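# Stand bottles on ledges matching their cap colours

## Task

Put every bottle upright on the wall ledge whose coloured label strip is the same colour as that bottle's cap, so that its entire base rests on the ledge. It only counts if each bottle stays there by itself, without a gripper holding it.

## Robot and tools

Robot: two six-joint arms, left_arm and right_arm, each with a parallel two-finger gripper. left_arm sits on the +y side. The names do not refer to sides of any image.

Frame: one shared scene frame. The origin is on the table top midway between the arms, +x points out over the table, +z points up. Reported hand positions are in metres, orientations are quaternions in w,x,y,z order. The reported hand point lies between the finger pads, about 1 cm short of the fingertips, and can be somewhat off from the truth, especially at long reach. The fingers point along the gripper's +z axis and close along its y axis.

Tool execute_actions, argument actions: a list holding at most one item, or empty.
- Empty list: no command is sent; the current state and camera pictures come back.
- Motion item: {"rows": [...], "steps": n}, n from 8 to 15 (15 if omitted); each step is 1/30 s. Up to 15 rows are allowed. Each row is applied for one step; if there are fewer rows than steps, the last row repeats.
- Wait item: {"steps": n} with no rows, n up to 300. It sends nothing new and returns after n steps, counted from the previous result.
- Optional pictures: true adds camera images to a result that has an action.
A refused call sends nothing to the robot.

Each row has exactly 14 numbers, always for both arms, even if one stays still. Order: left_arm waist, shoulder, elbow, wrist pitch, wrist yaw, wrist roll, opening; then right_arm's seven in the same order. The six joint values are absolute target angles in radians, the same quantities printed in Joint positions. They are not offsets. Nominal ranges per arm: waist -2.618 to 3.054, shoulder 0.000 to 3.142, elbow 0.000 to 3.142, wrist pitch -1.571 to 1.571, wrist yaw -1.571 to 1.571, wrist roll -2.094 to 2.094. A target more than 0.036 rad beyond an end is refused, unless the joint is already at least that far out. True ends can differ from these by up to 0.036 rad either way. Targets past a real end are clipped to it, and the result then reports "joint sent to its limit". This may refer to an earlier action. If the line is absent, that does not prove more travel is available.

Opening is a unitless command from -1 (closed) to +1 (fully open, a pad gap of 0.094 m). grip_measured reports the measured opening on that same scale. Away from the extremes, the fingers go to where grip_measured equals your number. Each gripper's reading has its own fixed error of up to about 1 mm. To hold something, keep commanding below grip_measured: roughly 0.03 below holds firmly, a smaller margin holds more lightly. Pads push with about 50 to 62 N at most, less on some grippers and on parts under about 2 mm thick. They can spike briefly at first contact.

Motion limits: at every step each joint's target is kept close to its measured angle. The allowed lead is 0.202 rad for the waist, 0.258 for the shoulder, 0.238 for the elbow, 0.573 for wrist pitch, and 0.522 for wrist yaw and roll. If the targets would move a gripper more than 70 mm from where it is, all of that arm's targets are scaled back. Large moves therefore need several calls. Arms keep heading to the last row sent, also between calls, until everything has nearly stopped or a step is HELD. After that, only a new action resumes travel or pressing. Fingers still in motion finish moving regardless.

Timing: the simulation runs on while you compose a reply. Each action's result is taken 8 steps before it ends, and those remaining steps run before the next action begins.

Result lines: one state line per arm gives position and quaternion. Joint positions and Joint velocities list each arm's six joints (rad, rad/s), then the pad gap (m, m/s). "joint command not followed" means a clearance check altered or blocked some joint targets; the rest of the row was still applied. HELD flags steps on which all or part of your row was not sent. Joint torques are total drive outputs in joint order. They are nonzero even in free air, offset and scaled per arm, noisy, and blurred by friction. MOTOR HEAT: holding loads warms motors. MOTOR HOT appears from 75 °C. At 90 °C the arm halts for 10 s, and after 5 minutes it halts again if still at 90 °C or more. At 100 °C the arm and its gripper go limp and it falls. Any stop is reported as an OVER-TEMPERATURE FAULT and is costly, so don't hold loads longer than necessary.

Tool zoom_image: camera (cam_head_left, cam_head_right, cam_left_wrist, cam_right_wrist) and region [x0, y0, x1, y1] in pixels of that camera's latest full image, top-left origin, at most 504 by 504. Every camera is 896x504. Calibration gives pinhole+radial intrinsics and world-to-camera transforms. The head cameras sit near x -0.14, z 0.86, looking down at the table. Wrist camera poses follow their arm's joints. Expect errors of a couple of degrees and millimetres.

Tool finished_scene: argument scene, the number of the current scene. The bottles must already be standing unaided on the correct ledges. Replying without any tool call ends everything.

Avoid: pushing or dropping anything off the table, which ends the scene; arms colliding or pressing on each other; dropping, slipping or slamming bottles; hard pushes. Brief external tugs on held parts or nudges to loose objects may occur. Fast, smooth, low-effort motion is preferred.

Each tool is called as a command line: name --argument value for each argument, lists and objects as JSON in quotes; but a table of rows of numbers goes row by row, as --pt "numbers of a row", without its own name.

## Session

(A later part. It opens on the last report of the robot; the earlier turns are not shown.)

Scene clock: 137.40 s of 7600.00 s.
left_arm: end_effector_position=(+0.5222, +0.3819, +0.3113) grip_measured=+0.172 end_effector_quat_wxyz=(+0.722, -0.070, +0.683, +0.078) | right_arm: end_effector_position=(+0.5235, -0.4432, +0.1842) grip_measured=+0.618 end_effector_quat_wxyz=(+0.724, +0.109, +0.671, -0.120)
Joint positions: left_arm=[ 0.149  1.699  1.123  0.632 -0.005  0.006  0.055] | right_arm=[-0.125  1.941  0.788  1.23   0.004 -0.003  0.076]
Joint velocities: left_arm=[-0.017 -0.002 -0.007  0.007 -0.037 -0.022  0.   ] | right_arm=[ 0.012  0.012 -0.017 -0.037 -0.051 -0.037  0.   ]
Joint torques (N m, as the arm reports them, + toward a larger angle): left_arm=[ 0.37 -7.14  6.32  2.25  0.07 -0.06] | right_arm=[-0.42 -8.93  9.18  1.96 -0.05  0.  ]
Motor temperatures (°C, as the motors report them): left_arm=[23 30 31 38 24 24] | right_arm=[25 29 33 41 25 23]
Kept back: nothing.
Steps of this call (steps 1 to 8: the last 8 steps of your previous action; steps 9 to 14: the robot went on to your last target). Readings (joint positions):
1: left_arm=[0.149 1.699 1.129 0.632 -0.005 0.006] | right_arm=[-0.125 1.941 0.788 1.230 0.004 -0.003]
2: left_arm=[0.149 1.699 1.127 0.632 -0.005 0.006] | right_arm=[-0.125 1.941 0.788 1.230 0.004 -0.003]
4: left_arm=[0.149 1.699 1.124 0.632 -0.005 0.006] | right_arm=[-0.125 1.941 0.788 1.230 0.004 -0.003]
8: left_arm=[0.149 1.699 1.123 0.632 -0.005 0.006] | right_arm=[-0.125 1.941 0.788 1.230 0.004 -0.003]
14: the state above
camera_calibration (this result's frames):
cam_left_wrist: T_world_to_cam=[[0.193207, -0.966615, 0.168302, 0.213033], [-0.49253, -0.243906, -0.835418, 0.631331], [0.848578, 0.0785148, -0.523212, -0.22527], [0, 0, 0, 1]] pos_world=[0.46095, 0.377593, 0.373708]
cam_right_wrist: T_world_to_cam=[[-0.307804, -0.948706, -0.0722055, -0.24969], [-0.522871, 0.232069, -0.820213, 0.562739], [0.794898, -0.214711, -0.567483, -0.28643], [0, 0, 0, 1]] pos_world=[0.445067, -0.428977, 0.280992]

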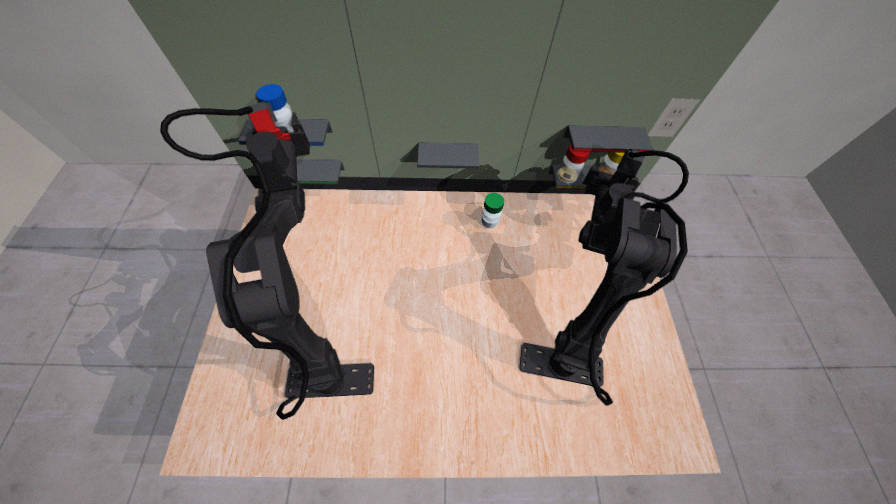

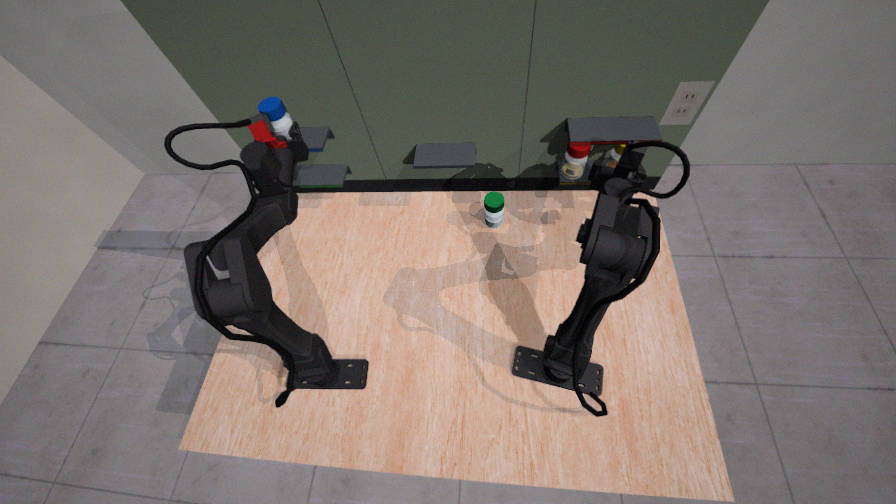

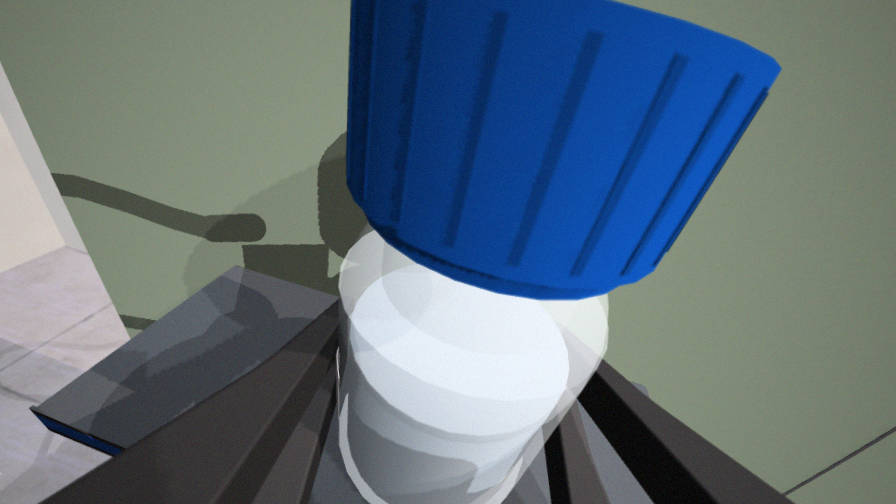

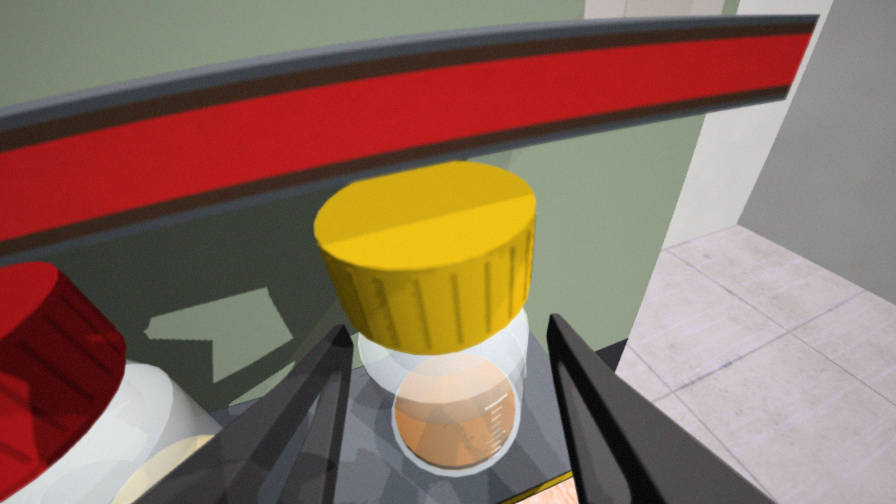

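execute_actions --actions '[{"rows": [[0.155,1.697,1.127,0.71,0,0,0.12,-0.131,1.935,0.81,1.238,0,0,0.62],[0.155,1.699,1.127,0.712,0,0,0.12,-0.131,1.925,0.797,1.243,0,0,0.62],[0.155,1.701,1.127,0.714,0,0,0.12,-0.131,1.915,0.785,1.248,0,0,0.62],[0.155,1.702,1.127,0.716,0,0,0.12,-0.131,1.905,0.773,1.253,0,0,0.62],[0.155,1.703,1.127,0.718,0,0,0.12,-0.131,1.894,0.76,1.257,0,0,0.62],[0.155,1.704,1.127,0.72,0,0,0.12,-0.131,1.882,0.745,1.26,0,0,0.62],[0.155,1.705,1.127,0.72,0,0,0.12,-0.131,1.87,0.73,1.263,0,0,0.62],[0.155,1.705,1.127,0.72,0,0,0.12,-0.131,1.858,0.715,1.266,0,0,0.62],[0.155,1.705,1.127,0.72,0,0,0.12,-0.131,1.846,0.70,1.269,0,0,0.62],[0.155,1.705,1.127,0.72,0,0,0.12,-0.131,1.834,0.685,1.272,0,0,0.62],[0.155,1.705,1.127,0.72,0,0,0.12,-0.131,1.822,0.67,1.275,0,0,0.62],[0.155,1.705,1.127,0.72,0,0,0.12,-0.131,1.81,0.655,1.278,0,0,0.62],[0.155,1.705,1.127,0.72,0,0,0.12,-0.131,1.798,0.64,1.281,0,0,0.62],[0.155,1.705,1.127,0.72,0,0,0.12,-0.131,1.786,0.625,1.284,0,0,0.62],[0.155,1.705,1.127,0.72,0,0,0.12,-0.131,1.774,0.61,1.287,0,0,0.62]], "steps": 15}]'

execute_actions --actions '[{"rows": [[0.155,1.705,1.127,0.72,0,0,0.12,-0.131,1.761,0.594,1.29,0,0,0.62],[0.155,1.705,1.127,0.72,0,0,0.12,-0.131,1.748,0.578,1.293,0,0,0.62],[0.155,1.705,1.127,0.72,0,0,0.12,-0.131,1.735,0.562,1.296,0,0,0.62],[0.155,1.705,1.127,0.72,0,0,0.12,-0.131,1.722,0.546,1.299,0,0,0.62],[0.155,1.705,1.127,0.72,0,0,0.12,-0.131,1.709,0.53,1.302,0,0,0.62],[0.155,1.705,1.127,0.72,0,0,0.12,-0.131,1.696,0.514,1.305,0,0,0.62],[0.155,1.705,1.127,0.72,0,0,0.12,-0.125,1.683,0.498,1.308,0,0,0.62],[0.155,1.705,1.127,0.72,0,0,0.12,-0.118,1.67,0.482,1.311,0,0,0.62],[0.155,1.705,1.127,0.72,0,0,0.12,-0.108,1.657,0.466,1.314,0,0,0.62],[0.155,1.705,1.127,0.72,0,0,0.12,-0.096,1.645,0.45,1.316,0,0,0.62],[0.155,1.705,1.127,0.72,0,0,0.12,-0.082,1.634,0.435,1.318,0,0,0.62],[0.155,1.705,1.127,0.72,0,0,0.12,-0.066,1.624,0.422,1.32,0,0,0.62],[0.155,1.705,1.127,0.72,0,0,0.12,-0.05,1.616,0.411,1.32,0,0,0.62],[0.155,1.705,1.127,0.72,0,0,0.12,-0.034,1.61,0.403,1.32,0,0,0.62],[0.155,1.705,1.127,0.72,0,0,0.12,-0.018,1.606,0.398,1.32,0,0,0.62]], "steps": 15}]'

Scene clock: 139.10 s of 7600.00 s.
left_arm: end_effector_position=(+0.5229, +0.3821, +0.3109) grip_measured=+0.172 end_effector_quat_wxyz=(+0.723, -0.070, +0.682, +0.078) | right_arm: end_effector_position=(+0.5192, -0.4417, +0.1888) grip_measured=+0.618 end_effector_quat_wxyz=(+0.727, +0.109, +0.667, -0.120)
Joint positions: left_arm=[ 0.149  1.703  1.123  0.639 -0.005  0.006  0.055] | right_arm=[-0.125  1.922  0.771  1.238  0.004 -0.003  0.076]
Joint velocities: left_arm=[ 0.007  0.076  0.002  0.007 -0.022 -0.051 -0.   ] | right_arm=[-0.012 -0.344 -0.354  0.139  0.051 -0.022 -0.001]
Joint torques (N m, as the arm reports them, + toward a larger angle): left_arm=[ 0.37 -6.83  6.3   2.25  0.07 -0.06] | right_arm=[ -0.41 -11.39   3.99   2.06  -0.06  -0.01]
Motor temperatures (°C, as the motors report them): left_arm=[23 30 31 38 24 24] | right_arm=[25 29 33 41 25 23]
Steps of this call (steps 1 to 15: the robot went on to your last target; steps 16 to 44: nothing new was sent; steps 45 to 51: the first 7 steps of this action). Readings (joint positions):
45: left_arm=[0.149 1.699 1.123 0.632 -0.005 0.006] | right_arm=[-0.125 1.941 0.788 1.230 0.004 -0.003]
46: left_arm=[0.149 1.699 1.123 0.632 -0.005 0.006] | right_arm=[-0.125 1.941 0.788 1.230 0.004 -0.003]
48: left_arm=[0.149 1.699 1.123 0.632 -0.005 0.006] | right_arm=[-0.125 1.941 0.788 1.234 0.004 -0.003]
51: the state above

Scene clock: 139.60 s of 7600.00 s.
left_arm: end_effector_position=(+0.5247, +0.3825, +0.3060) grip_measured=+0.172 end_effector_quat_wxyz=(+0.721, -0.070, +0.685, +0.078) | right_arm: end_effector_position=(+0.4655, -0.4239, +0.1998) grip_measured=+0.618 end_effector_quat_wxyz=(+0.732, +0.108, +0.662, -0.121)
Joint positions: left_arm=[ 0.149  1.713  1.123  0.641 -0.005  0.006  0.055] | right_arm=[-0.125  1.73   0.543  1.288  0.004 -0.003  0.076]
Joint velocities: left_arm=[-0.007  0.002  0.027  0.037 -0.007  0.037 -0.001] | right_arm=[-0.002 -0.359 -0.471  0.095  0.022 -0.037 -0.   ]
Joint torques (N m, as the arm reports them, + toward a larger angle): left_arm=[ 0.38 -7.41  6.3   2.29  0.07 -0.06] | right_arm=[ 0.03 -8.82  4.16  2.   -0.05  0.  ]
Motor temperatures (°C, as the motors report them): left_arm=[23 30 31 38 24 24] | right_arm=[25 29 33 41 25 23]
Steps of this call (steps 1 to 8: the last 8 steps of your previous action; steps 9 to 15: the first 7 steps of this action). Readings (joint positions):
9: left_arm=[0.149 1.713 1.123 0.641 -0.005 0.006] | right_arm=[-0.125 1.805 0.639 1.272 0.004 -0.003]
10: left_arm=[0.149 1.713 1.123 0.641 -0.005 0.006] | right_arm=[-0.125 1.793 0.624 1.275 0.004 -0.003]
12: left_arm=[0.149 1.713 1.123 0.641 -0.005 0.006] | right_arm=[-0.125 1.768 0.591 1.280 0.004 -0.003]
15: the state above

execute_actions --actions '[{"rows": [[0.155,1.705,1.124,0.723,0,0,0.12,-0.004,1.606,0.396,1.315,0,0,0.66],[0.155,1.705,1.121,0.726,0,0,0.12,0.01,1.606,0.394,1.31,0,0,0.7],[0.155,1.705,1.118,0.729,0,0,0.12,0.024,1.606,0.392,1.305,0,0,0.74],[0.155,1.705,1.116,0.731,0,0,0.12,0.038,1.606,0.39,1.30,0,0,0.78],[0.155,1.705,1.114,0.732,0,0,0.12,0.05,1.606,0.39,1.295,0,0,0.82],[0.155,1.705,1.113,0.732,0,0,0.12,0.06,1.606,0.39,1.29,0,0,0.85],[0.155,1.705,1.112,0.732,0,0,0.12,0.069,1.606,0.39,1.288,0,0,0.85],[0.155,1.705,1.112,0.732,0,0,0.12,0.076,1.606,0.39,1.288,0,0,0.85],[0.155,1.705,1.112,0.732,0,0,0.12,0.08,1.606,0.39,1.288,0,0,0.85],[0.155,1.705,1.112,0.732,0,0,0.12,0.082,1.606,0.39,1.288,0,0,0.85]], "steps": 10}]'

execute_actions --actions '[{"steps": 16}]' --pictures true

Scene clock: 140.20 s of 7600.00 s.
left_arm: end_effector_position=(+0.5247, +0.3825, +0.3061) grip_measured=+0.172 end_effector_quat_wxyz=(+0.721, -0.070, +0.685, +0.078) | right_arm: end_effector_position=(+0.4476, -0.3697, +0.1981) grip_measured=+0.681 end_effector_quat_wxyz=(+0.737, +0.071, +0.668, -0.081)
Joint positions: left_arm=[ 0.149  1.713  1.123  0.641 -0.005  0.006  0.055] | right_arm=[-0.019  1.63   0.417  1.312  0.    -0.003  0.079]
Joint velocities: left_arm=[-0.002  0.002 -0.012 -0.022  0.081  0.051 -0.001] | right_arm=[ 0.125  0.002  0.007  0.022  0.066 -0.037  0.035]
Joint torques (N m, as the arm reports them, + toward a larger angle): left_arm=[ 0.39 -7.35  5.88  2.34  0.08 -0.06] | right_arm=[ 1.9  -7.8   3.48  1.92 -0.04 -0.01]
Motor temperatures (°C, as the motors report them): left_arm=[23 30 31 38 24 24] | right_arm=[25 29 33 41 25 23]
Steps of this call (steps 1 to 8: the last 8 steps of your previous action; steps 9 to 16: the robot went on to your last target; steps 17 to 18: the first 2 steps of this action). Readings (joint positions):
17: left_arm=[0.149 1.713 1.123 0.641 -0.005 0.006] | right_arm=[-0.022 1.630 0.417 1.312 -0.000 -0.003]
18: the state above

Scene clock: 140.73 s of 7600.00 s.
left_arm: end_effector_position=(+0.5237, +0.3822, +0.3057) grip_measured=+0.172 end_effector_quat_wxyz=(+0.723, -0.070, +0.682, +0.078) | right_arm: end_effector_position=(+0.4544, -0.3313, +0.1953) grip_measured=+0.848 end_effector_quat_wxyz=(+0.736, +0.041, +0.674, -0.047)
Joint positions: left_arm=[ 0.149  1.713  1.113  0.659 -0.005  0.006  0.055] | right_arm=[ 0.073  1.63   0.417  1.301  0.001 -0.003  0.087]
Joint velocities: left_arm=[-0.007 -0.007  0.017 -0.051 -0.007  0.007 -0.   ] | right_arm=[-0.007 -0.027 -0.012 -0.022  0.007  0.037 -0.   ]
Joint torques (N m, as the arm reports them, + toward a larger angle): left_arm=[ 0.37 -7.39  5.95  2.23  0.08 -0.06] | right_arm=[ 0.77 -7.8   3.12  1.81 -0.03 -0.01]
Motor temperatures (°C, as the motors report them): left_arm=[23 30 31 38 24 24] | right_arm=[25 29 33 41 25 23]
Kept back: nothing.
Steps of this call (steps 1 to 8: the last 8 steps of your previous action; steps 9 to 16: the robot went on to your last target). Readings (joint positions):
1: left_arm=[0.149 1.713 1.123 0.642 -0.005 0.006] | right_arm=[-0.012 1.630 0.417 1.312 0.001 -0.003]
2: left_arm=[0.149 1.713 1.123 0.643 -0.005 0.006] | right_arm=[-0.001 1.630 0.417 1.312 0.001 -0.003]
4: left_arm=[0.149 1.713 1.122 0.647 -0.005 0.006] | right_arm=[0.026 1.630 0.417 1.310 0.001 -0.003]
8: left_arm=[0.149 1.713 1.114 0.657 -0.005 0.006] | right_arm=[0.068 1.630 0.417 1.304 0.001 -0.003]
16: the state above
camera_calibration (this result's frames):
cam_left_wrist: T_world_to_cam=[[0.192704, -0.96672, 0.168279, 0.214304], [-0.490031, -0.243387, -0.837037, 0.626468], [0.850138, 0.0788385, -0.520625, -0.231321], [0, 0, 0, 1]] pos_world=[0.462346, 0.377883, 0.367883]
cam_right_wrist: T_world_to_cam=[[-0.111023, -0.991189, -0.0722362, -0.267481], [-0.550302, 0.121839, -0.826029, 0.486803], [0.827552, -0.0519562, -0.55898, -0.163814], [0, 0, 0, 1]] pos_world=[0.373756, -0.332947, 0.291223]

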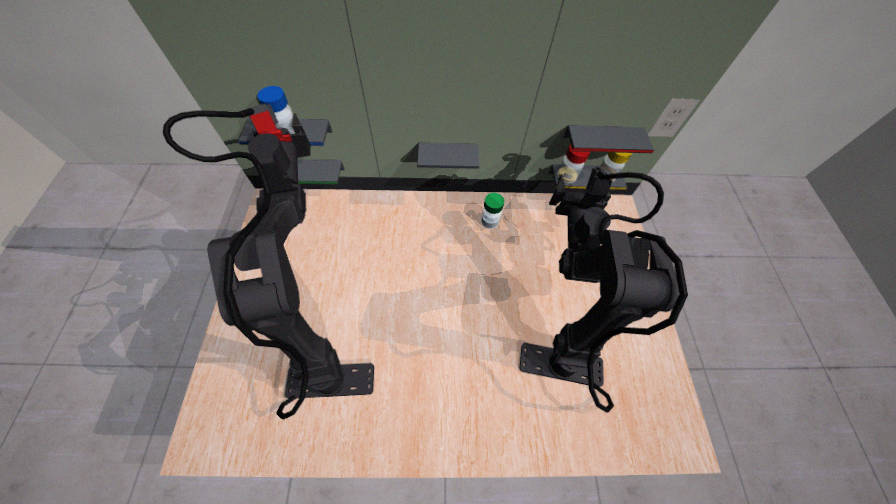

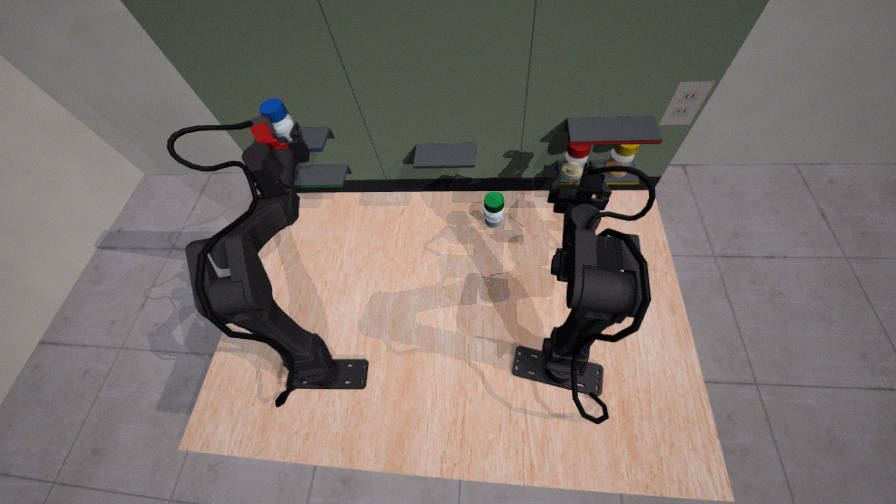

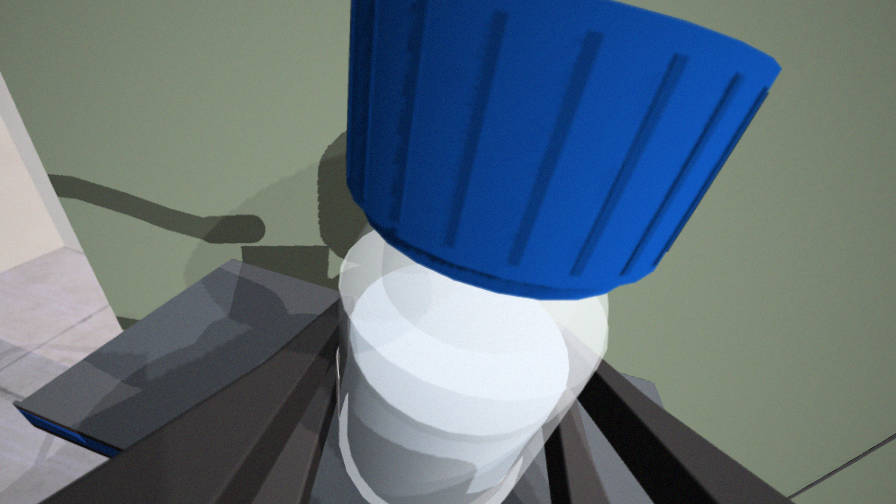

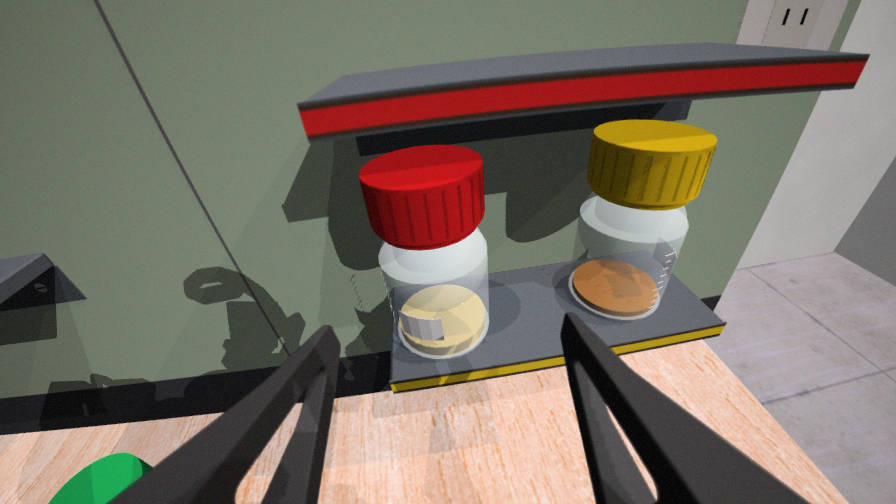

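execute_actions --actions '[{"rows": [[0.155,1.705,1.11,0.732,0,0,0.12,0.085,1.62,0.41,1.286,0,0,0.85],[0.155,1.705,1.108,0.732,0,0,0.12,0.088,1.634,0.43,1.284,0,0,0.85],[0.155,1.705,1.106,0.732,0,0,0.12,0.091,1.647,0.446,1.282,0,0,0.85],[0.155,1.705,1.104,0.732,0,0,0.12,0.093,1.66,0.456,1.28,0,0,0.85],[0.155,1.705,1.102,0.732,0,0,0.12,0.094,1.673,0.466,1.278,0,0,0.85],[0.155,1.705,1.101,0.732,0,0,0.12,0.094,1.686,0.477,1.276,0,0,0.85],[0.155,1.705,1.10,0.732,0,0,0.12,0.094,1.699,0.488,1.274,0,0,0.85],[0.155,1.705,1.10,0.732,0,0,0.12,0.094,1.712,0.5,1.272,0,0,0.85],[0.155,1.705,1.10,0.732,0,0,0.12,0.094,1.725,0.513,1.27,0,0,0.85],[0.155,1.705,1.10,0.732,0,0,0.12,0.094,1.738,0.527,1.268,0,0,0.85],[0.155,1.705,1.10,0.732,0,0,0.12,0.094,1.751,0.541,1.266,0,0,0.85],[0.155,1.705,1.10,0.732,0,0,0.12,0.094,1.763,0.555,1.264,0,0,0.85],[0.155,1.705,1.10,0.732,0,0,0.12,0.094,1.775,0.569,1.262,0,0,0.85],[0.155,1.705,1.10,0.732,0,0,0.12,0.094,1.787,0.583,1.261,0,0,0.85],[0.155,1.705,1.10,0.732,0,0,0.12,0.094,1.799,0.597,1.26,0,0,0.85]], "steps": 15}]'

execute_actions --actions '[{"steps": 14}]' --pictures true

Scene clock: 143.17 s of 7600.00 s.
left_arm: end_effector_position=(+0.5236, +0.3822, +0.3054) grip_measured=+0.172 end_effector_quat_wxyz=(+0.724, -0.070, +0.682, +0.078) | right_arm: end_effector_position=(+0.4615, -0.3285, +0.1914) grip_measured=+0.848 end_effector_quat_wxyz=(+0.733, +0.038, +0.678, -0.043)
Joint positions: left_arm=[ 0.149  1.713  1.111  0.661 -0.005  0.006  0.055] | right_arm=[ 0.081  1.66   0.44   1.297  0.001 -0.003  0.087]
Joint velocities: left_arm=[-0.007 -0.002 -0.095  0.139  0.022  0.007 -0.   ] | right_arm=[ 0.032  0.379  0.325 -0.022 -0.007  0.037  0.   ]
Joint torques (N m, as the arm reports them, + toward a larger angle): left_arm=[ 0.37 -7.39  5.68  2.02  0.09 -0.06] | right_arm=[ 0.85 -5.14  8.09  1.77 -0.01  0.  ]
Motor temperatures (°C, as the motors report them): left_arm=[23 30 31 38 24 24] | right_arm=[25 29 33 41 25 23]
Steps of this call (steps 1 to 15: the robot went on to your last target; steps 16 to 66: nothing new was sent; steps 67 to 73: the first 7 steps of this action). Readings (joint positions):
67: left_arm=[0.149 1.713 1.113 0.659 -0.005 0.006] | right_arm=[0.073 1.630 0.417 1.300 0.001 -0.003]
68: left_arm=[0.149 1.713 1.113 0.659 -0.005 0.006] | right_arm=[0.073 1.630 0.417 1.300 0.001 -0.003]
70: left_arm=[0.149 1.713 1.113 0.659 -0.005 0.006] | right_arm=[0.075 1.632 0.417 1.298 0.001 -0.003]
73: the state above

Scene clock: 143.63 s of 7600.00 s.
left_arm: end_effector_position=(+0.5230, +0.3821, +0.3057) grip_measured=+0.172 end_effector_quat_wxyz=(+0.726, -0.070, +0.680, +0.079) | right_arm: end_effector_position=(+0.4953, -0.3318, +0.1798) grip_measured=+0.848 end_effector_quat_wxyz=(+0.724, +0.038, +0.688, -0.042)
Joint positions: left_arm=[ 0.149  1.713  1.105  0.674 -0.005  0.006  0.055] | right_arm=[ 0.083  1.788  0.569  1.271  0.001 -0.003  0.087]
Joint velocities: left_arm=[ 0.007  0.002 -0.007 -0.022  0.022 -0.022  0.   ] | right_arm=[-0.002 -0.007 -0.012  0.022  0.037 -0.007  0.   ]
Joint torques (N m, as the arm reports them, + toward a larger angle): left_arm=[ 0.37 -7.39  5.66  2.09  0.08 -0.06] | right_arm=[ 1.   -6.79  8.02  1.87 -0.02 -0.01]
Motor temperatures (°C, as the motors report them): left_arm=[23 30 31 38 24 24] | right_arm=[25 29 33 41 25 23]
Kept back: nothing.
Steps of this call (steps 1 to 8: the last 8 steps of your previous action; steps 9 to 14: the robot went on to your last target). Readings (joint positions):
1: left_arm=[0.149 1.713 1.109 0.666 -0.005 0.006] | right_arm=[0.082 1.674 0.452 1.295 0.001 -0.003]
2: left_arm=[0.149 1.713 1.108 0.669 -0.005 0.006] | right_arm=[0.083 1.688 0.464 1.293 0.001 -0.003]
4: left_arm=[0.149 1.713 1.107 0.672 -0.005 0.006] | right_arm=[0.083 1.716 0.490 1.288 0.001 -0.003]
8: left_arm=[0.149 1.713 1.105 0.674 -0.005 0.006] | right_arm=[0.083 1.768 0.545 1.277 0.001 -0.003]
14: the state above
camera_calibration (this result's frames):
cam_left_wrist: T_world_to_cam=[[0.19151, -0.966968, 0.168219, 0.215035], [-0.484078, -0.242152, -0.840852, 0.623627], [0.853811, 0.0796008, -0.514462, -0.234741], [0, 0, 0, 1]] pos_world=[0.461126, 0.37763, 0.367439]
cam_right_wrist: T_world_to_cam=[[-0.104118, -0.991912, -0.0725995, -0.268226], [-0.580198, 0.119865, -0.805607, 0.507113], [0.807793, -0.0417559, -0.587986, -0.187917], [0, 0, 0, 1]] pos_world=[0.418097, -0.334688, 0.278568]

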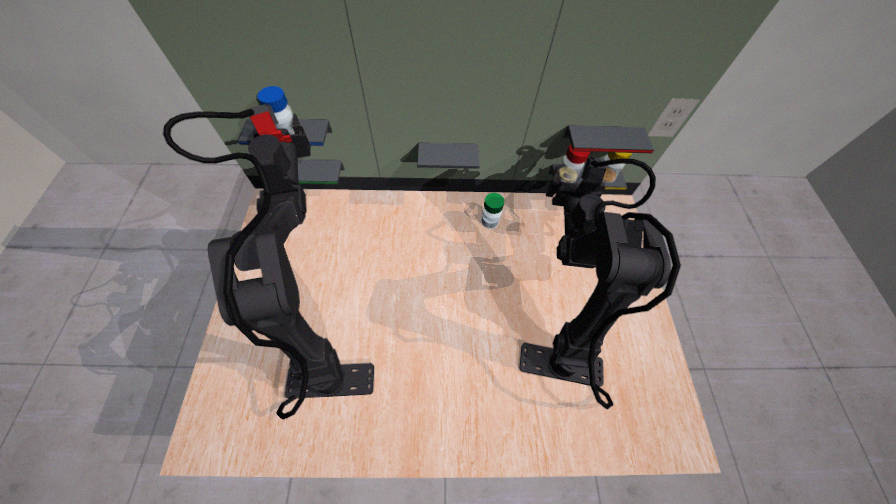

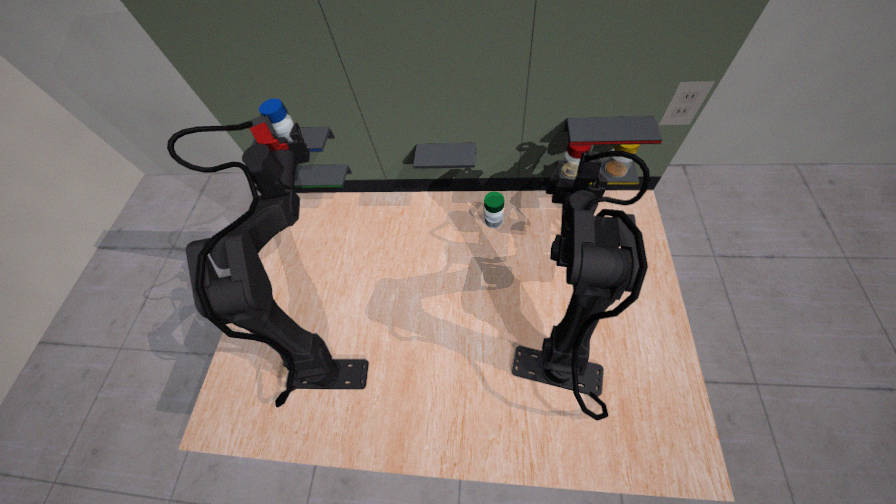

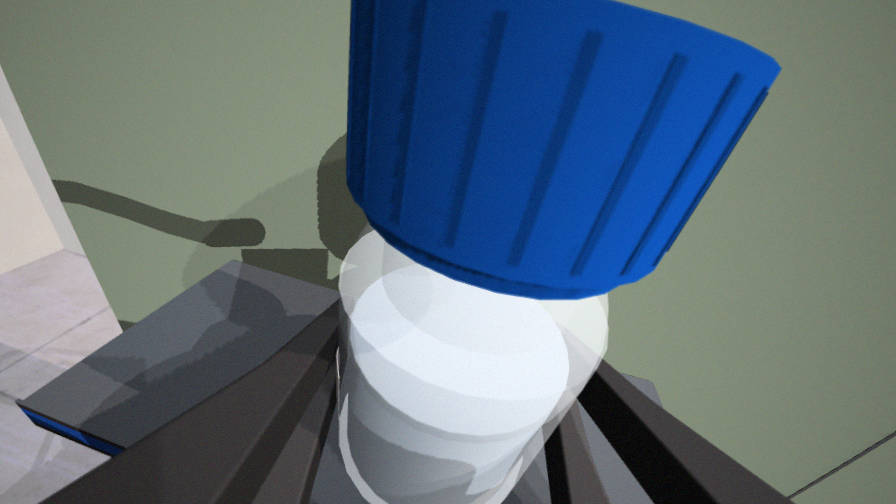

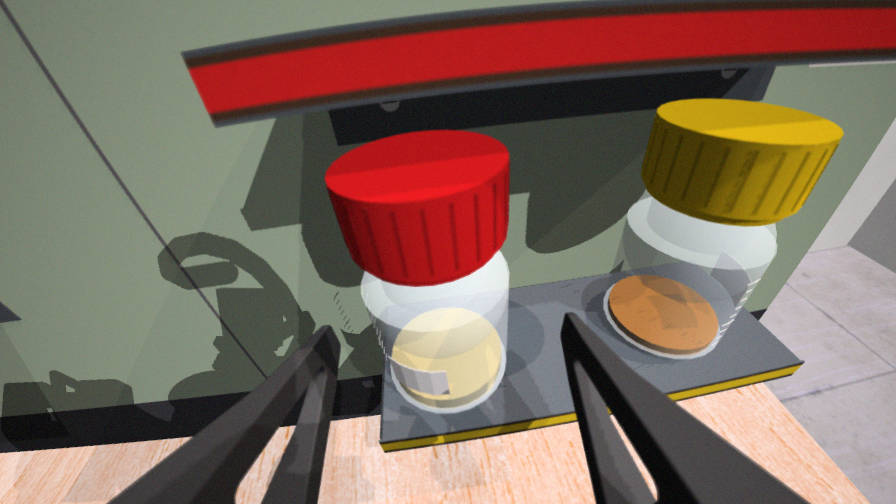

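execute_actions --actions '[{"rows": [[0.155,1.705,1.103,0.722,0,0,0.13,0.097,1.803,0.601,1.26,0,0,0.85],[0.155,1.705,1.106,0.712,0,0,0.15,0.1,1.809,0.608,1.26,0,0,0.85],[0.155,1.705,1.108,0.703,0,0,0.165,0.102,1.816,0.616,1.259,0,0,0.85],[0.155,1.705,1.108,0.696,0,0,0.18,0.102,1.823,0.625,1.259,0,0,0.85],[0.155,1.705,1.108,0.692,0,0,0.195,0.102,1.831,0.634,1.258,0,0,0.85],[0.155,1.705,1.108,0.692,0,0,0.215,0.102,1.839,0.643,1.258,0,0,0.85],[0.155,1.705,1.108,0.692,0,0,0.25,0.102,1.847,0.652,1.257,0,0,0.85],[0.155,1.705,1.108,0.692,0,0,0.3,0.102,1.854,0.661,1.257,0,0,0.85],[0.155,1.705,1.108,0.692,0,0,0.36,0.102,1.861,0.67,1.257,0,0,0.85],[0.155,1.705,1.108,0.692,0,0,0.43,0.102,1.867,0.678,1.257,0,0,0.85],[0.155,1.705,1.108,0.692,0,0,0.5,0.102,1.872,0.684,1.257,0,0,0.85],[0.155,1.705,1.108,0.692,0,0,0.58,0.102,1.875,0.688,1.257,0,0,0.85],[0.155,1.705,1.108,0.692,0,0,0.66,0.102,1.877,0.69,1.257,0,0,0.85],[0.155,1.705,1.108,0.692,0,0,0.74,0.102,1.877,0.69,1.257,0,0,0.85],[0.155,1.705,1.108,0.692,0,0,0.8,0.102,1.877,0.69,1.257,0,0,0.85]], "steps": 15}]'

execute_actions --actions '[{"steps": 14}]' --pictures true

Scene clock: 144.60 s of 7600.00 s.
left_arm: end_effector_position=(+0.5230, +0.3821, +0.3056) grip_measured=+0.234 end_effector_quat_wxyz=(+0.726, -0.070, +0.680, +0.079) | right_arm: end_effector_position=(+0.5052, -0.3291, +0.1815) grip_measured=+0.848 end_effector_quat_wxyz=(+0.727, +0.036, +0.684, -0.040)
Joint positions: left_arm=[ 0.149  1.713  1.105  0.674 -0.005  0.006  0.058] | right_arm=[ 0.091  1.819  0.609  1.271  0.001 -0.003  0.087]
Joint velocities: left_arm=[-0.017  0.012 -0.007  0.007 -0.022  0.007  0.028] | right_arm=[ 0.017  0.222  0.281  0.007 -0.037 -0.037 -0.   ]
Joint torques (N m, as the arm reports them, + toward a larger angle): left_arm=[ 0.4  -7.46  6.21  1.71  0.08 -0.05] | right_arm=[ 0.84 -6.9   7.96  1.8  -0.01 -0.01]
Motor temperatures (°C, as the motors report them): left_arm=[23 30 31 38 24 24] | right_arm=[25 29 33 40 25 23]
Steps of this call (steps 1 to 22: the robot went on to your last target; steps 23 to 29: the first 7 steps of this action). Readings (joint positions):
23: left_arm=[0.149 1.713 1.105 0.674 -0.005 0.006] | right_arm=[0.083 1.788 0.569 1.271 0.001 -0.003]
24: left_arm=[0.149 1.713 1.105 0.674 -0.005 0.006] | right_arm=[0.083 1.788 0.569 1.271 0.001 -0.003]
26: left_arm=[0.149 1.713 1.105 0.674 -0.005 0.006] | right_arm=[0.086 1.795 0.579 1.271 0.001 -0.003]
29: the state above

Scene clock: 145.07 s of 7600.00 s.
left_arm: end_effector_position=(+0.5230, +0.3821, +0.3059) grip_measured=+0.798 end_effector_quat_wxyz=(+0.726, -0.070, +0.679, +0.079) | right_arm: end_effector_position=(+0.5182, -0.3303, +0.1801) grip_measured=+0.848 end_effector_quat_wxyz=(+0.728, +0.035, +0.683, -0.040)
Joint positions: left_arm=[ 0.149  1.713  1.105  0.675 -0.005  0.006  0.084] | right_arm=[ 0.091  1.865  0.661  1.268  0.001 -0.003  0.087]
Joint velocities: left_arm=[ 0.012 -0.002  0.007 -0.037  0.007 -0.007 -0.   ] | right_arm=[-0.017  0.017 -0.007 -0.022  0.007  0.037 -0.   ]
Joint torques (N m, as the arm reports them, + toward a larger angle): left_arm=[ 0.37 -7.33  6.15  1.71  0.07 -0.06] | right_arm=[ 0.96 -7.43  8.17  1.83 -0.02 -0.02]
Motor temperatures (°C, as the motors report them): left_arm=[23 30 31 38 24 24] | right_arm=[25 29 33 40 25 23]
Kept back: nothing.
Steps of this call (steps 1 to 8: the last 8 steps of your previous action; steps 9 to 14: the robot went on to your last target). Readings (joint positions):
1: left_arm=[0.149 1.713 1.105 0.675 -0.005 0.006] | right_arm=[0.091 1.827 0.618 1.271 0.001 -0.003]
2: left_arm=[0.149 1.713 1.105 0.675 -0.005 0.006] | right_arm=[0.091 1.835 0.627 1.271 0.001 -0.003]
4: left_arm=[0.149 1.713 1.105 0.675 -0.005 0.006] | right_arm=[0.091 1.849 0.644 1.270 0.001 -0.003]
8: left_arm=[0.149 1.713 1.105 0.675 -0.005 0.006] | right_arm=[0.091 1.864 0.661 1.268 0.001 -0.003]
14: the state above
camera_calibration (this result's frames):
cam_left_wrist: T_world_to_cam=[[0.191385, -0.966994, 0.168212, 0.215081], [-0.483449, -0.242021, -0.841251, 0.623523], [0.854195, 0.0796805, -0.513812, -0.235063], [0, 0, 0, 1]] pos_world=[0.461068, 0.377618, 0.367582]
cam_right_wrist: T_world_to_cam=[[-0.0948815, -0.992846, -0.072481, -0.269433], [-0.571052, 0.113922, -0.812971, 0.515111], [0.815412, -0.0357454, -0.577776, -0.21], [0, 0, 0, 1]] pos_world=[0.439828, -0.333695, 0.277908]

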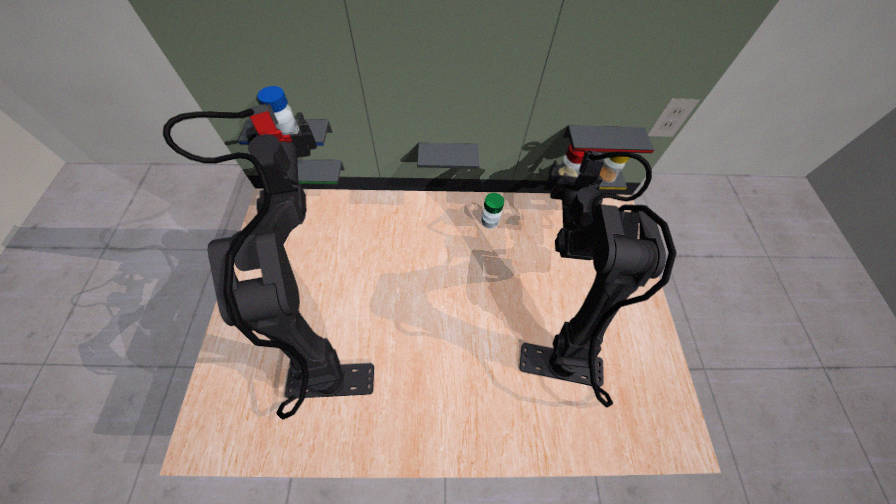

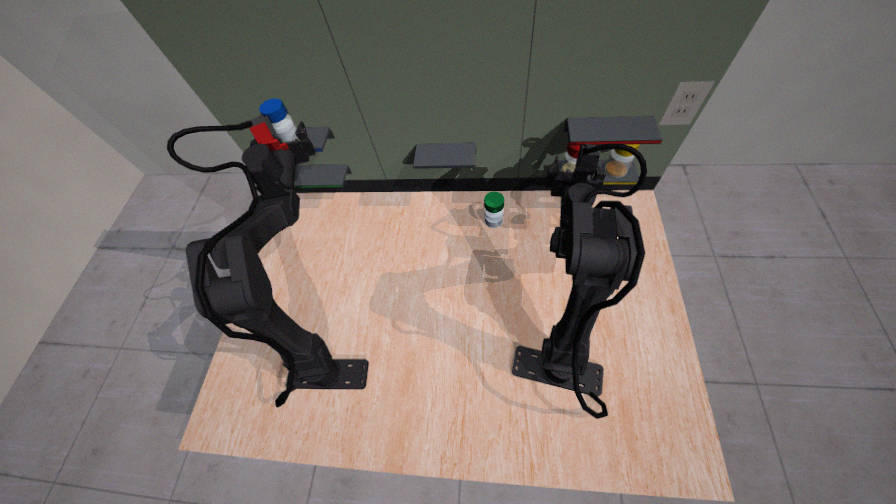

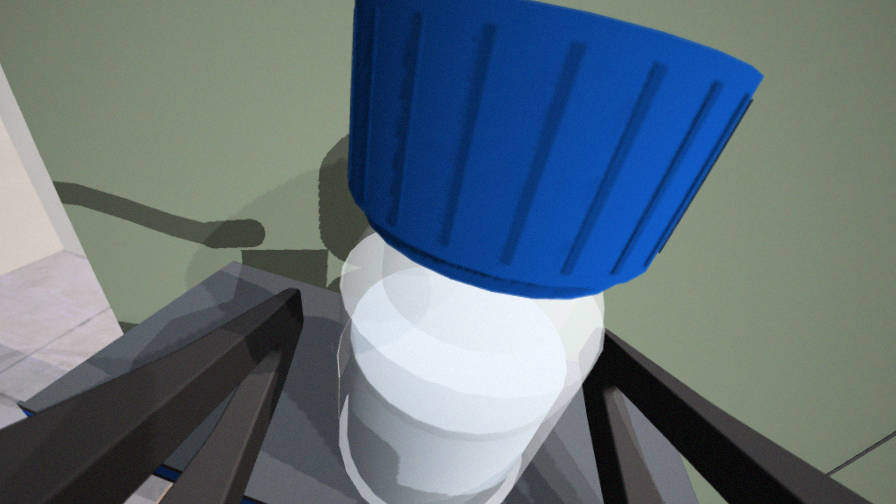

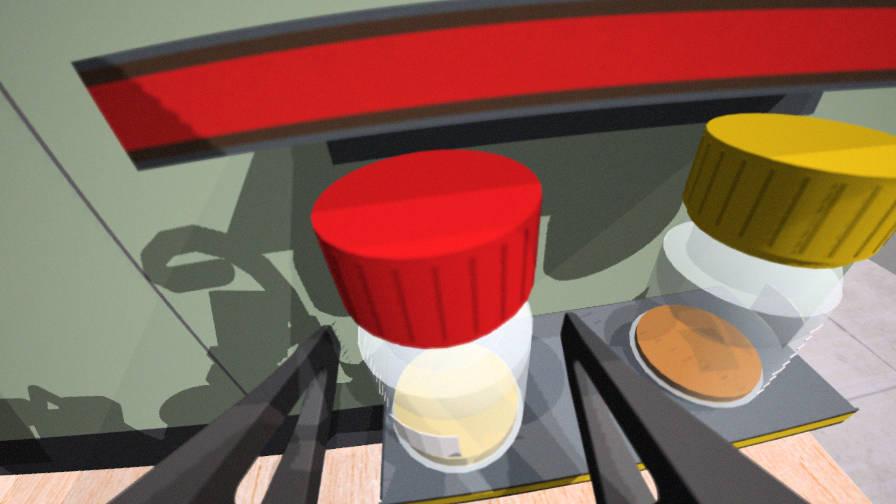

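execute_actions --actions '[{"rows": [[0.155,1.695,1.102,0.688,0,0,0.8,0.102,1.877,0.69,1.257,0,0,0.76],[0.155,1.683,1.094,0.684,0,0,0.8,0.102,1.877,0.69,1.257,0,0,0.67],[0.155,1.669,1.083,0.68,0,0,0.8,0.102,1.877,0.69,1.257,0,0,0.58],[0.155,1.653,1.069,0.676,0,0,0.8,0.102,1.877,0.69,1.257,0,0,0.5],[0.155,1.635,1.053,0.672,0,0,0.8,0.102,1.877,0.69,1.257,0,0,0.43],[0.155,1.616,1.036,0.668,0,0,0.8,0.102,1.877,0.69,1.257,0,0,0.37],[0.155,1.597,1.019,0.664,0,0,0.8,0.102,1.877,0.69,1.257,0,0,0.32],[0.155,1.578,1.002,0.66,0,0,0.8,0.102,1.877,0.69,1.257,0,0,0.28],[0.155,1.559,0.985,0.656,0,0,0.8,0.102,1.877,0.69,1.257,0,0,0.25],[0.155,1.54,0.968,0.652,0,0,0.8,0.102,1.877,0.69,1.257,0,0,0.23],[0.155,1.521,0.951,0.648,0,0,0.8,0.102,1.877,0.69,1.257,0,0,0.21],[0.155,1.502,0.934,0.644,0,0,0.8,0.102,1.877,0.69,1.257,0,0,0.19],[0.155,1.483,0.917,0.64,0,0,0.8,0.102,1.877,0.69,1.257,0,0,0.17],[0.15,1.464,0.9,0.636,0,0,0.8,0.102,1.877,0.69,1.257,0,0,0.15],[0.145,1.445,0.883,0.632,0,0,0.8,0.102,1.877,0.69,1.257,0,0,0.13]], "steps": 15}]'

execute_actions --actions '[{"rows": [[0.135,1.427,0.866,0.63,0,0,0.8,0.102,1.872,0.69,1.257,0,0,0.13],[0.12,1.411,0.85,0.63,0,0,0.8,0.102,1.866,0.69,1.257,0,0,0.13],[0.1,1.397,0.835,0.632,0,0,0.8,0.102,1.859,0.69,1.257,0,0,0.13],[0.076,1.386,0.821,0.636,0,0,0.8,0.102,1.852,0.69,1.257,0,0,0.13],[0.048,1.378,0.808,0.645,0,0,0.8,0.102,1.845,0.69,1.257,0,0,0.13],[0.018,1.374,0.796,0.657,0,0,0.8,0.102,1.839,0.69,1.257,0,0,0.13],[-0.012,1.374,0.785,0.672,0,0,0.8,0.102,1.833,0.69,1.256,0,0,0.13],[-0.042,1.378,0.776,0.69,0,0,0.8,0.102,1.827,0.69,1.255,0,0,0.13],[-0.072,1.386,0.769,0.71,0,0,0.8,0.102,1.821,0.69,1.254,0,0,0.13],[-0.102,1.398,0.764,0.73,0,0,0.8,0.102,1.815,0.69,1.253,0,0,0.13],[-0.132,1.412,0.76,0.75,0,0,0.8,0.102,1.81,0.69,1.252,0,0,0.13],[-0.162,1.428,0.76,0.77,0,0,0.8,0.102,1.805,0.69,1.251,0,0,0.13],[-0.192,1.446,0.76,0.79,0,0,0.8,0.102,1.801,0.69,1.251,0,0,0.13],[-0.222,1.466,0.76,0.81,0,0,0.8,0.102,1.798,0.69,1.251,0,0,0.13],[-0.252,1.488,0.76,0.832,0,0,0.8,0.102,1.796,0.69,1.251,0,0,0.13]], "steps": 15}]'

execute_actions --actions '[{"rows": [[-0.282,1.512,0.76,0.856,0,0,0.82,0.102,1.796,0.69,1.251,0,0,0.13],[-0.312,1.538,0.76,0.88,0,0,0.84,0.102,1.796,0.69,1.251,0,0,0.13],[-0.342,1.566,0.76,0.905,0,0,0.86,0.102,1.796,0.69,1.251,0,0,0.13],[-0.372,1.594,0.76,0.93,0,0,0.88,0.102,1.796,0.69,1.251,0,0,0.13],[-0.402,1.622,0.76,0.955,0,0,0.9,0.102,1.796,0.69,1.251,0,0,0.13],[-0.432,1.65,0.76,0.98,0,0,0.92,0.102,1.796,0.69,1.251,0,0,0.13],[-0.462,1.678,0.76,1.005,0,0,0.94,0.102,1.796,0.69,1.251,0,0,0.13],[-0.492,1.706,0.762,1.03,0,0,0.96,0.102,1.796,0.69,1.251,0,0,0.13],[-0.522,1.734,0.766,1.055,0,0,0.98,0.102,1.796,0.69,1.251,0,0,0.13],[-0.552,1.762,0.772,1.08,0,0,1,0.102,1.796,0.69,1.251,0,0,0.13],[-0.582,1.79,0.778,1.105,0,0,1,0.102,1.796,0.69,1.251,0,0,0.13],[-0.612,1.818,0.784,1.13,0,0,1,0.102,1.796,0.69,1.251,0,0,0.13],[-0.642,1.846,0.79,1.155,0,0,1,0.102,1.796,0.69,1.251,0,0,0.13],[-0.67,1.874,0.796,1.18,0,0,1,0.102,1.796,0.69,1.251,0,0,0.13],[-0.695,1.902,0.802,1.203,0,0,1,0.102,1.796,0.69,1.251,0,0,0.13]], "steps": 15}]'

Scene clock: 148.87 s of 7600.00 s.
left_arm: end_effector_position=(+0.5110, +0.3796, +0.3051) grip_measured=+0.798 end_effector_quat_wxyz=(+0.724, -0.070, +0.682, +0.078) | right_arm: end_effector_position=(+0.5182, -0.3303, +0.1801) grip_measured=+0.346 end_effector_quat_wxyz=(+0.728, +0.035, +0.683, -0.040)
Joint positions: left_arm=[ 0.149  1.668  1.056  0.673 -0.005  0.006  0.084] | right_arm=[ 0.091  1.865  0.661  1.268  0.001 -0.003  0.063]
Joint velocities: left_arm=[ 0.012 -0.501 -0.491 -0.081  0.037  0.007 -0.   ] | right_arm=[ 0.002 -0.007 -0.007  0.007  0.007  0.007 -0.049]
Joint torques (N m, as the arm reports them, + toward a larger angle): left_arm=[ 0.37 -9.22  5.61  1.59  0.06 -0.06] | right_arm=[ 0.93 -7.42  8.25  1.83 -0.03 -0.02]
Motor temperatures (°C, as the motors report them): left_arm=[23 30 31 38 24 24] | right_arm=[25 29 33 40 25 23]
Steps of this call (steps 1 to 30: the robot went on to your last target; steps 31 to 90: nothing new was sent; then 0.57 s passed at rest; steps 91 to 97: the first 7 steps of this action). Readings (joint positions):
91: left_arm=[0.149 1.713 1.105 0.675 -0.005 0.006] | right_arm=[0.091 1.865 0.661 1.268 0.001 -0.003]
92: left_arm=[0.149 1.713 1.105 0.675 -0.005 0.006] | right_arm=[0.091 1.865 0.661 1.268 0.001 -0.003]
94: left_arm=[0.149 1.708 1.099 0.675 -0.005 0.006] | right_arm=[0.091 1.865 0.661 1.268 0.001 -0.003]
97: the state above

Scene clock: 149.37 s of 7600.00 s.
left_arm: end_effector_position=(+0.4523, +0.3223, +0.3120) grip_measured=+0.798 end_effector_quat_wxyz=(+0.731, -0.037, +0.680, +0.044) | right_arm: end_effector_position=(+0.5182, -0.3305, +0.1801) grip_measured=+0.174 end_effector_quat_wxyz=(+0.728, +0.036, +0.683, -0.040)
Joint positions: left_arm=[ 0.052  1.404  0.82   0.656 -0.008  0.006  0.084] | right_arm=[ 0.091  1.865  0.661  1.268  0.002 -0.003  0.055]
Joint velocities: left_arm=[-0.877 -0.134 -0.32   0.037  0.081 -0.022 -0.   ] | right_arm=[ 0.007 -0.012  0.017  0.066  0.022 -0.037  0.001]
Joint torques (N m, as the arm reports them, + toward a larger angle): left_arm=[-0.91 -5.77  5.02  1.65  0.12 -0.07] | right_arm=[  0.97 -10.7    8.21   1.83  -0.03  -0.01]
Motor temperatures (°C, as the motors report them): left_arm=[23 30 31 38 24 24] | right_arm=[25 29 33 40 25 23]
Steps of this call (steps 1 to 8: the last 8 steps of your previous action; steps 9 to 15: the first 7 steps of this action). Readings (joint positions):
9: left_arm=[0.149 1.485 0.908 0.658 -0.005 0.006] | right_arm=[0.091 1.865 0.661 1.268 0.002 -0.003]
10: left_arm=[0.146 1.467 0.891 0.656 -0.006 0.006] | right_arm=[0.091 1.865 0.661 1.268 0.002 -0.003]
12: left_arm=[0.126 1.434 0.860 0.655 -0.007 0.006] | right_arm=[0.091 1.865 0.661 1.268 0.002 -0.003]
15: the state above

Scene clock: 149.87 s of 7600.00 s.
left_arm: end_effector_position=(+0.4533, +0.1051, +0.2485) grip_measured=+0.929 end_effector_quat_wxyz=(+0.712, +0.121, +0.681, -0.122) | right_arm: end_effector_position=(+0.5167, -0.3303, +0.1853) grip_measured=+0.174 end_effector_quat_wxyz=(+0.725, +0.036, +0.686, -0.040)
Joint positions: left_arm=[-0.404  1.621  0.771  0.892 -0.003  0.006  0.091] | right_arm=[ 0.091  1.831  0.661  1.225  0.002 -0.003  0.055]
Joint velocities: left_arm=[-0.847  0.857  0.027  0.623 -0.007 -0.066  0.018] | right_arm=[-0.017 -0.012  0.012  0.037  0.051 -0.051 -0.   ]
Joint torques (N m, as the arm reports them, + toward a larger angle): left_arm=[-0.55 -5.24  4.82  1.75  0.04 -0.04] | right_arm=[  0.92 -10.73   8.39   2.27  -0.04  -0.01]
Motor temperatures (°C, as the motors report them): left_arm=[23 30 31 38 24 24] | right_arm=[25 29 33 40 25 23]
Steps of this call (steps 1 to 8: the last 8 steps of your previous action; steps 9 to 15: the first 7 steps of this action). Readings (joint positions):
9: left_arm=[-0.226 1.457 0.771 0.763 -0.004 0.006] | right_arm=[0.091 1.835 0.661 1.229 0.002 -0.003]
10: left_arm=[-0.255 1.479 0.771 0.785 -0.004 0.006] | right_arm=[0.091 1.833 0.661 1.228 0.002 -0.003]
12: left_arm=[-0.315 1.531 0.771 0.828 -0.004 0.006] | right_arm=[0.091 1.831 0.661 1.227 0.002 -0.003]
15: the state above


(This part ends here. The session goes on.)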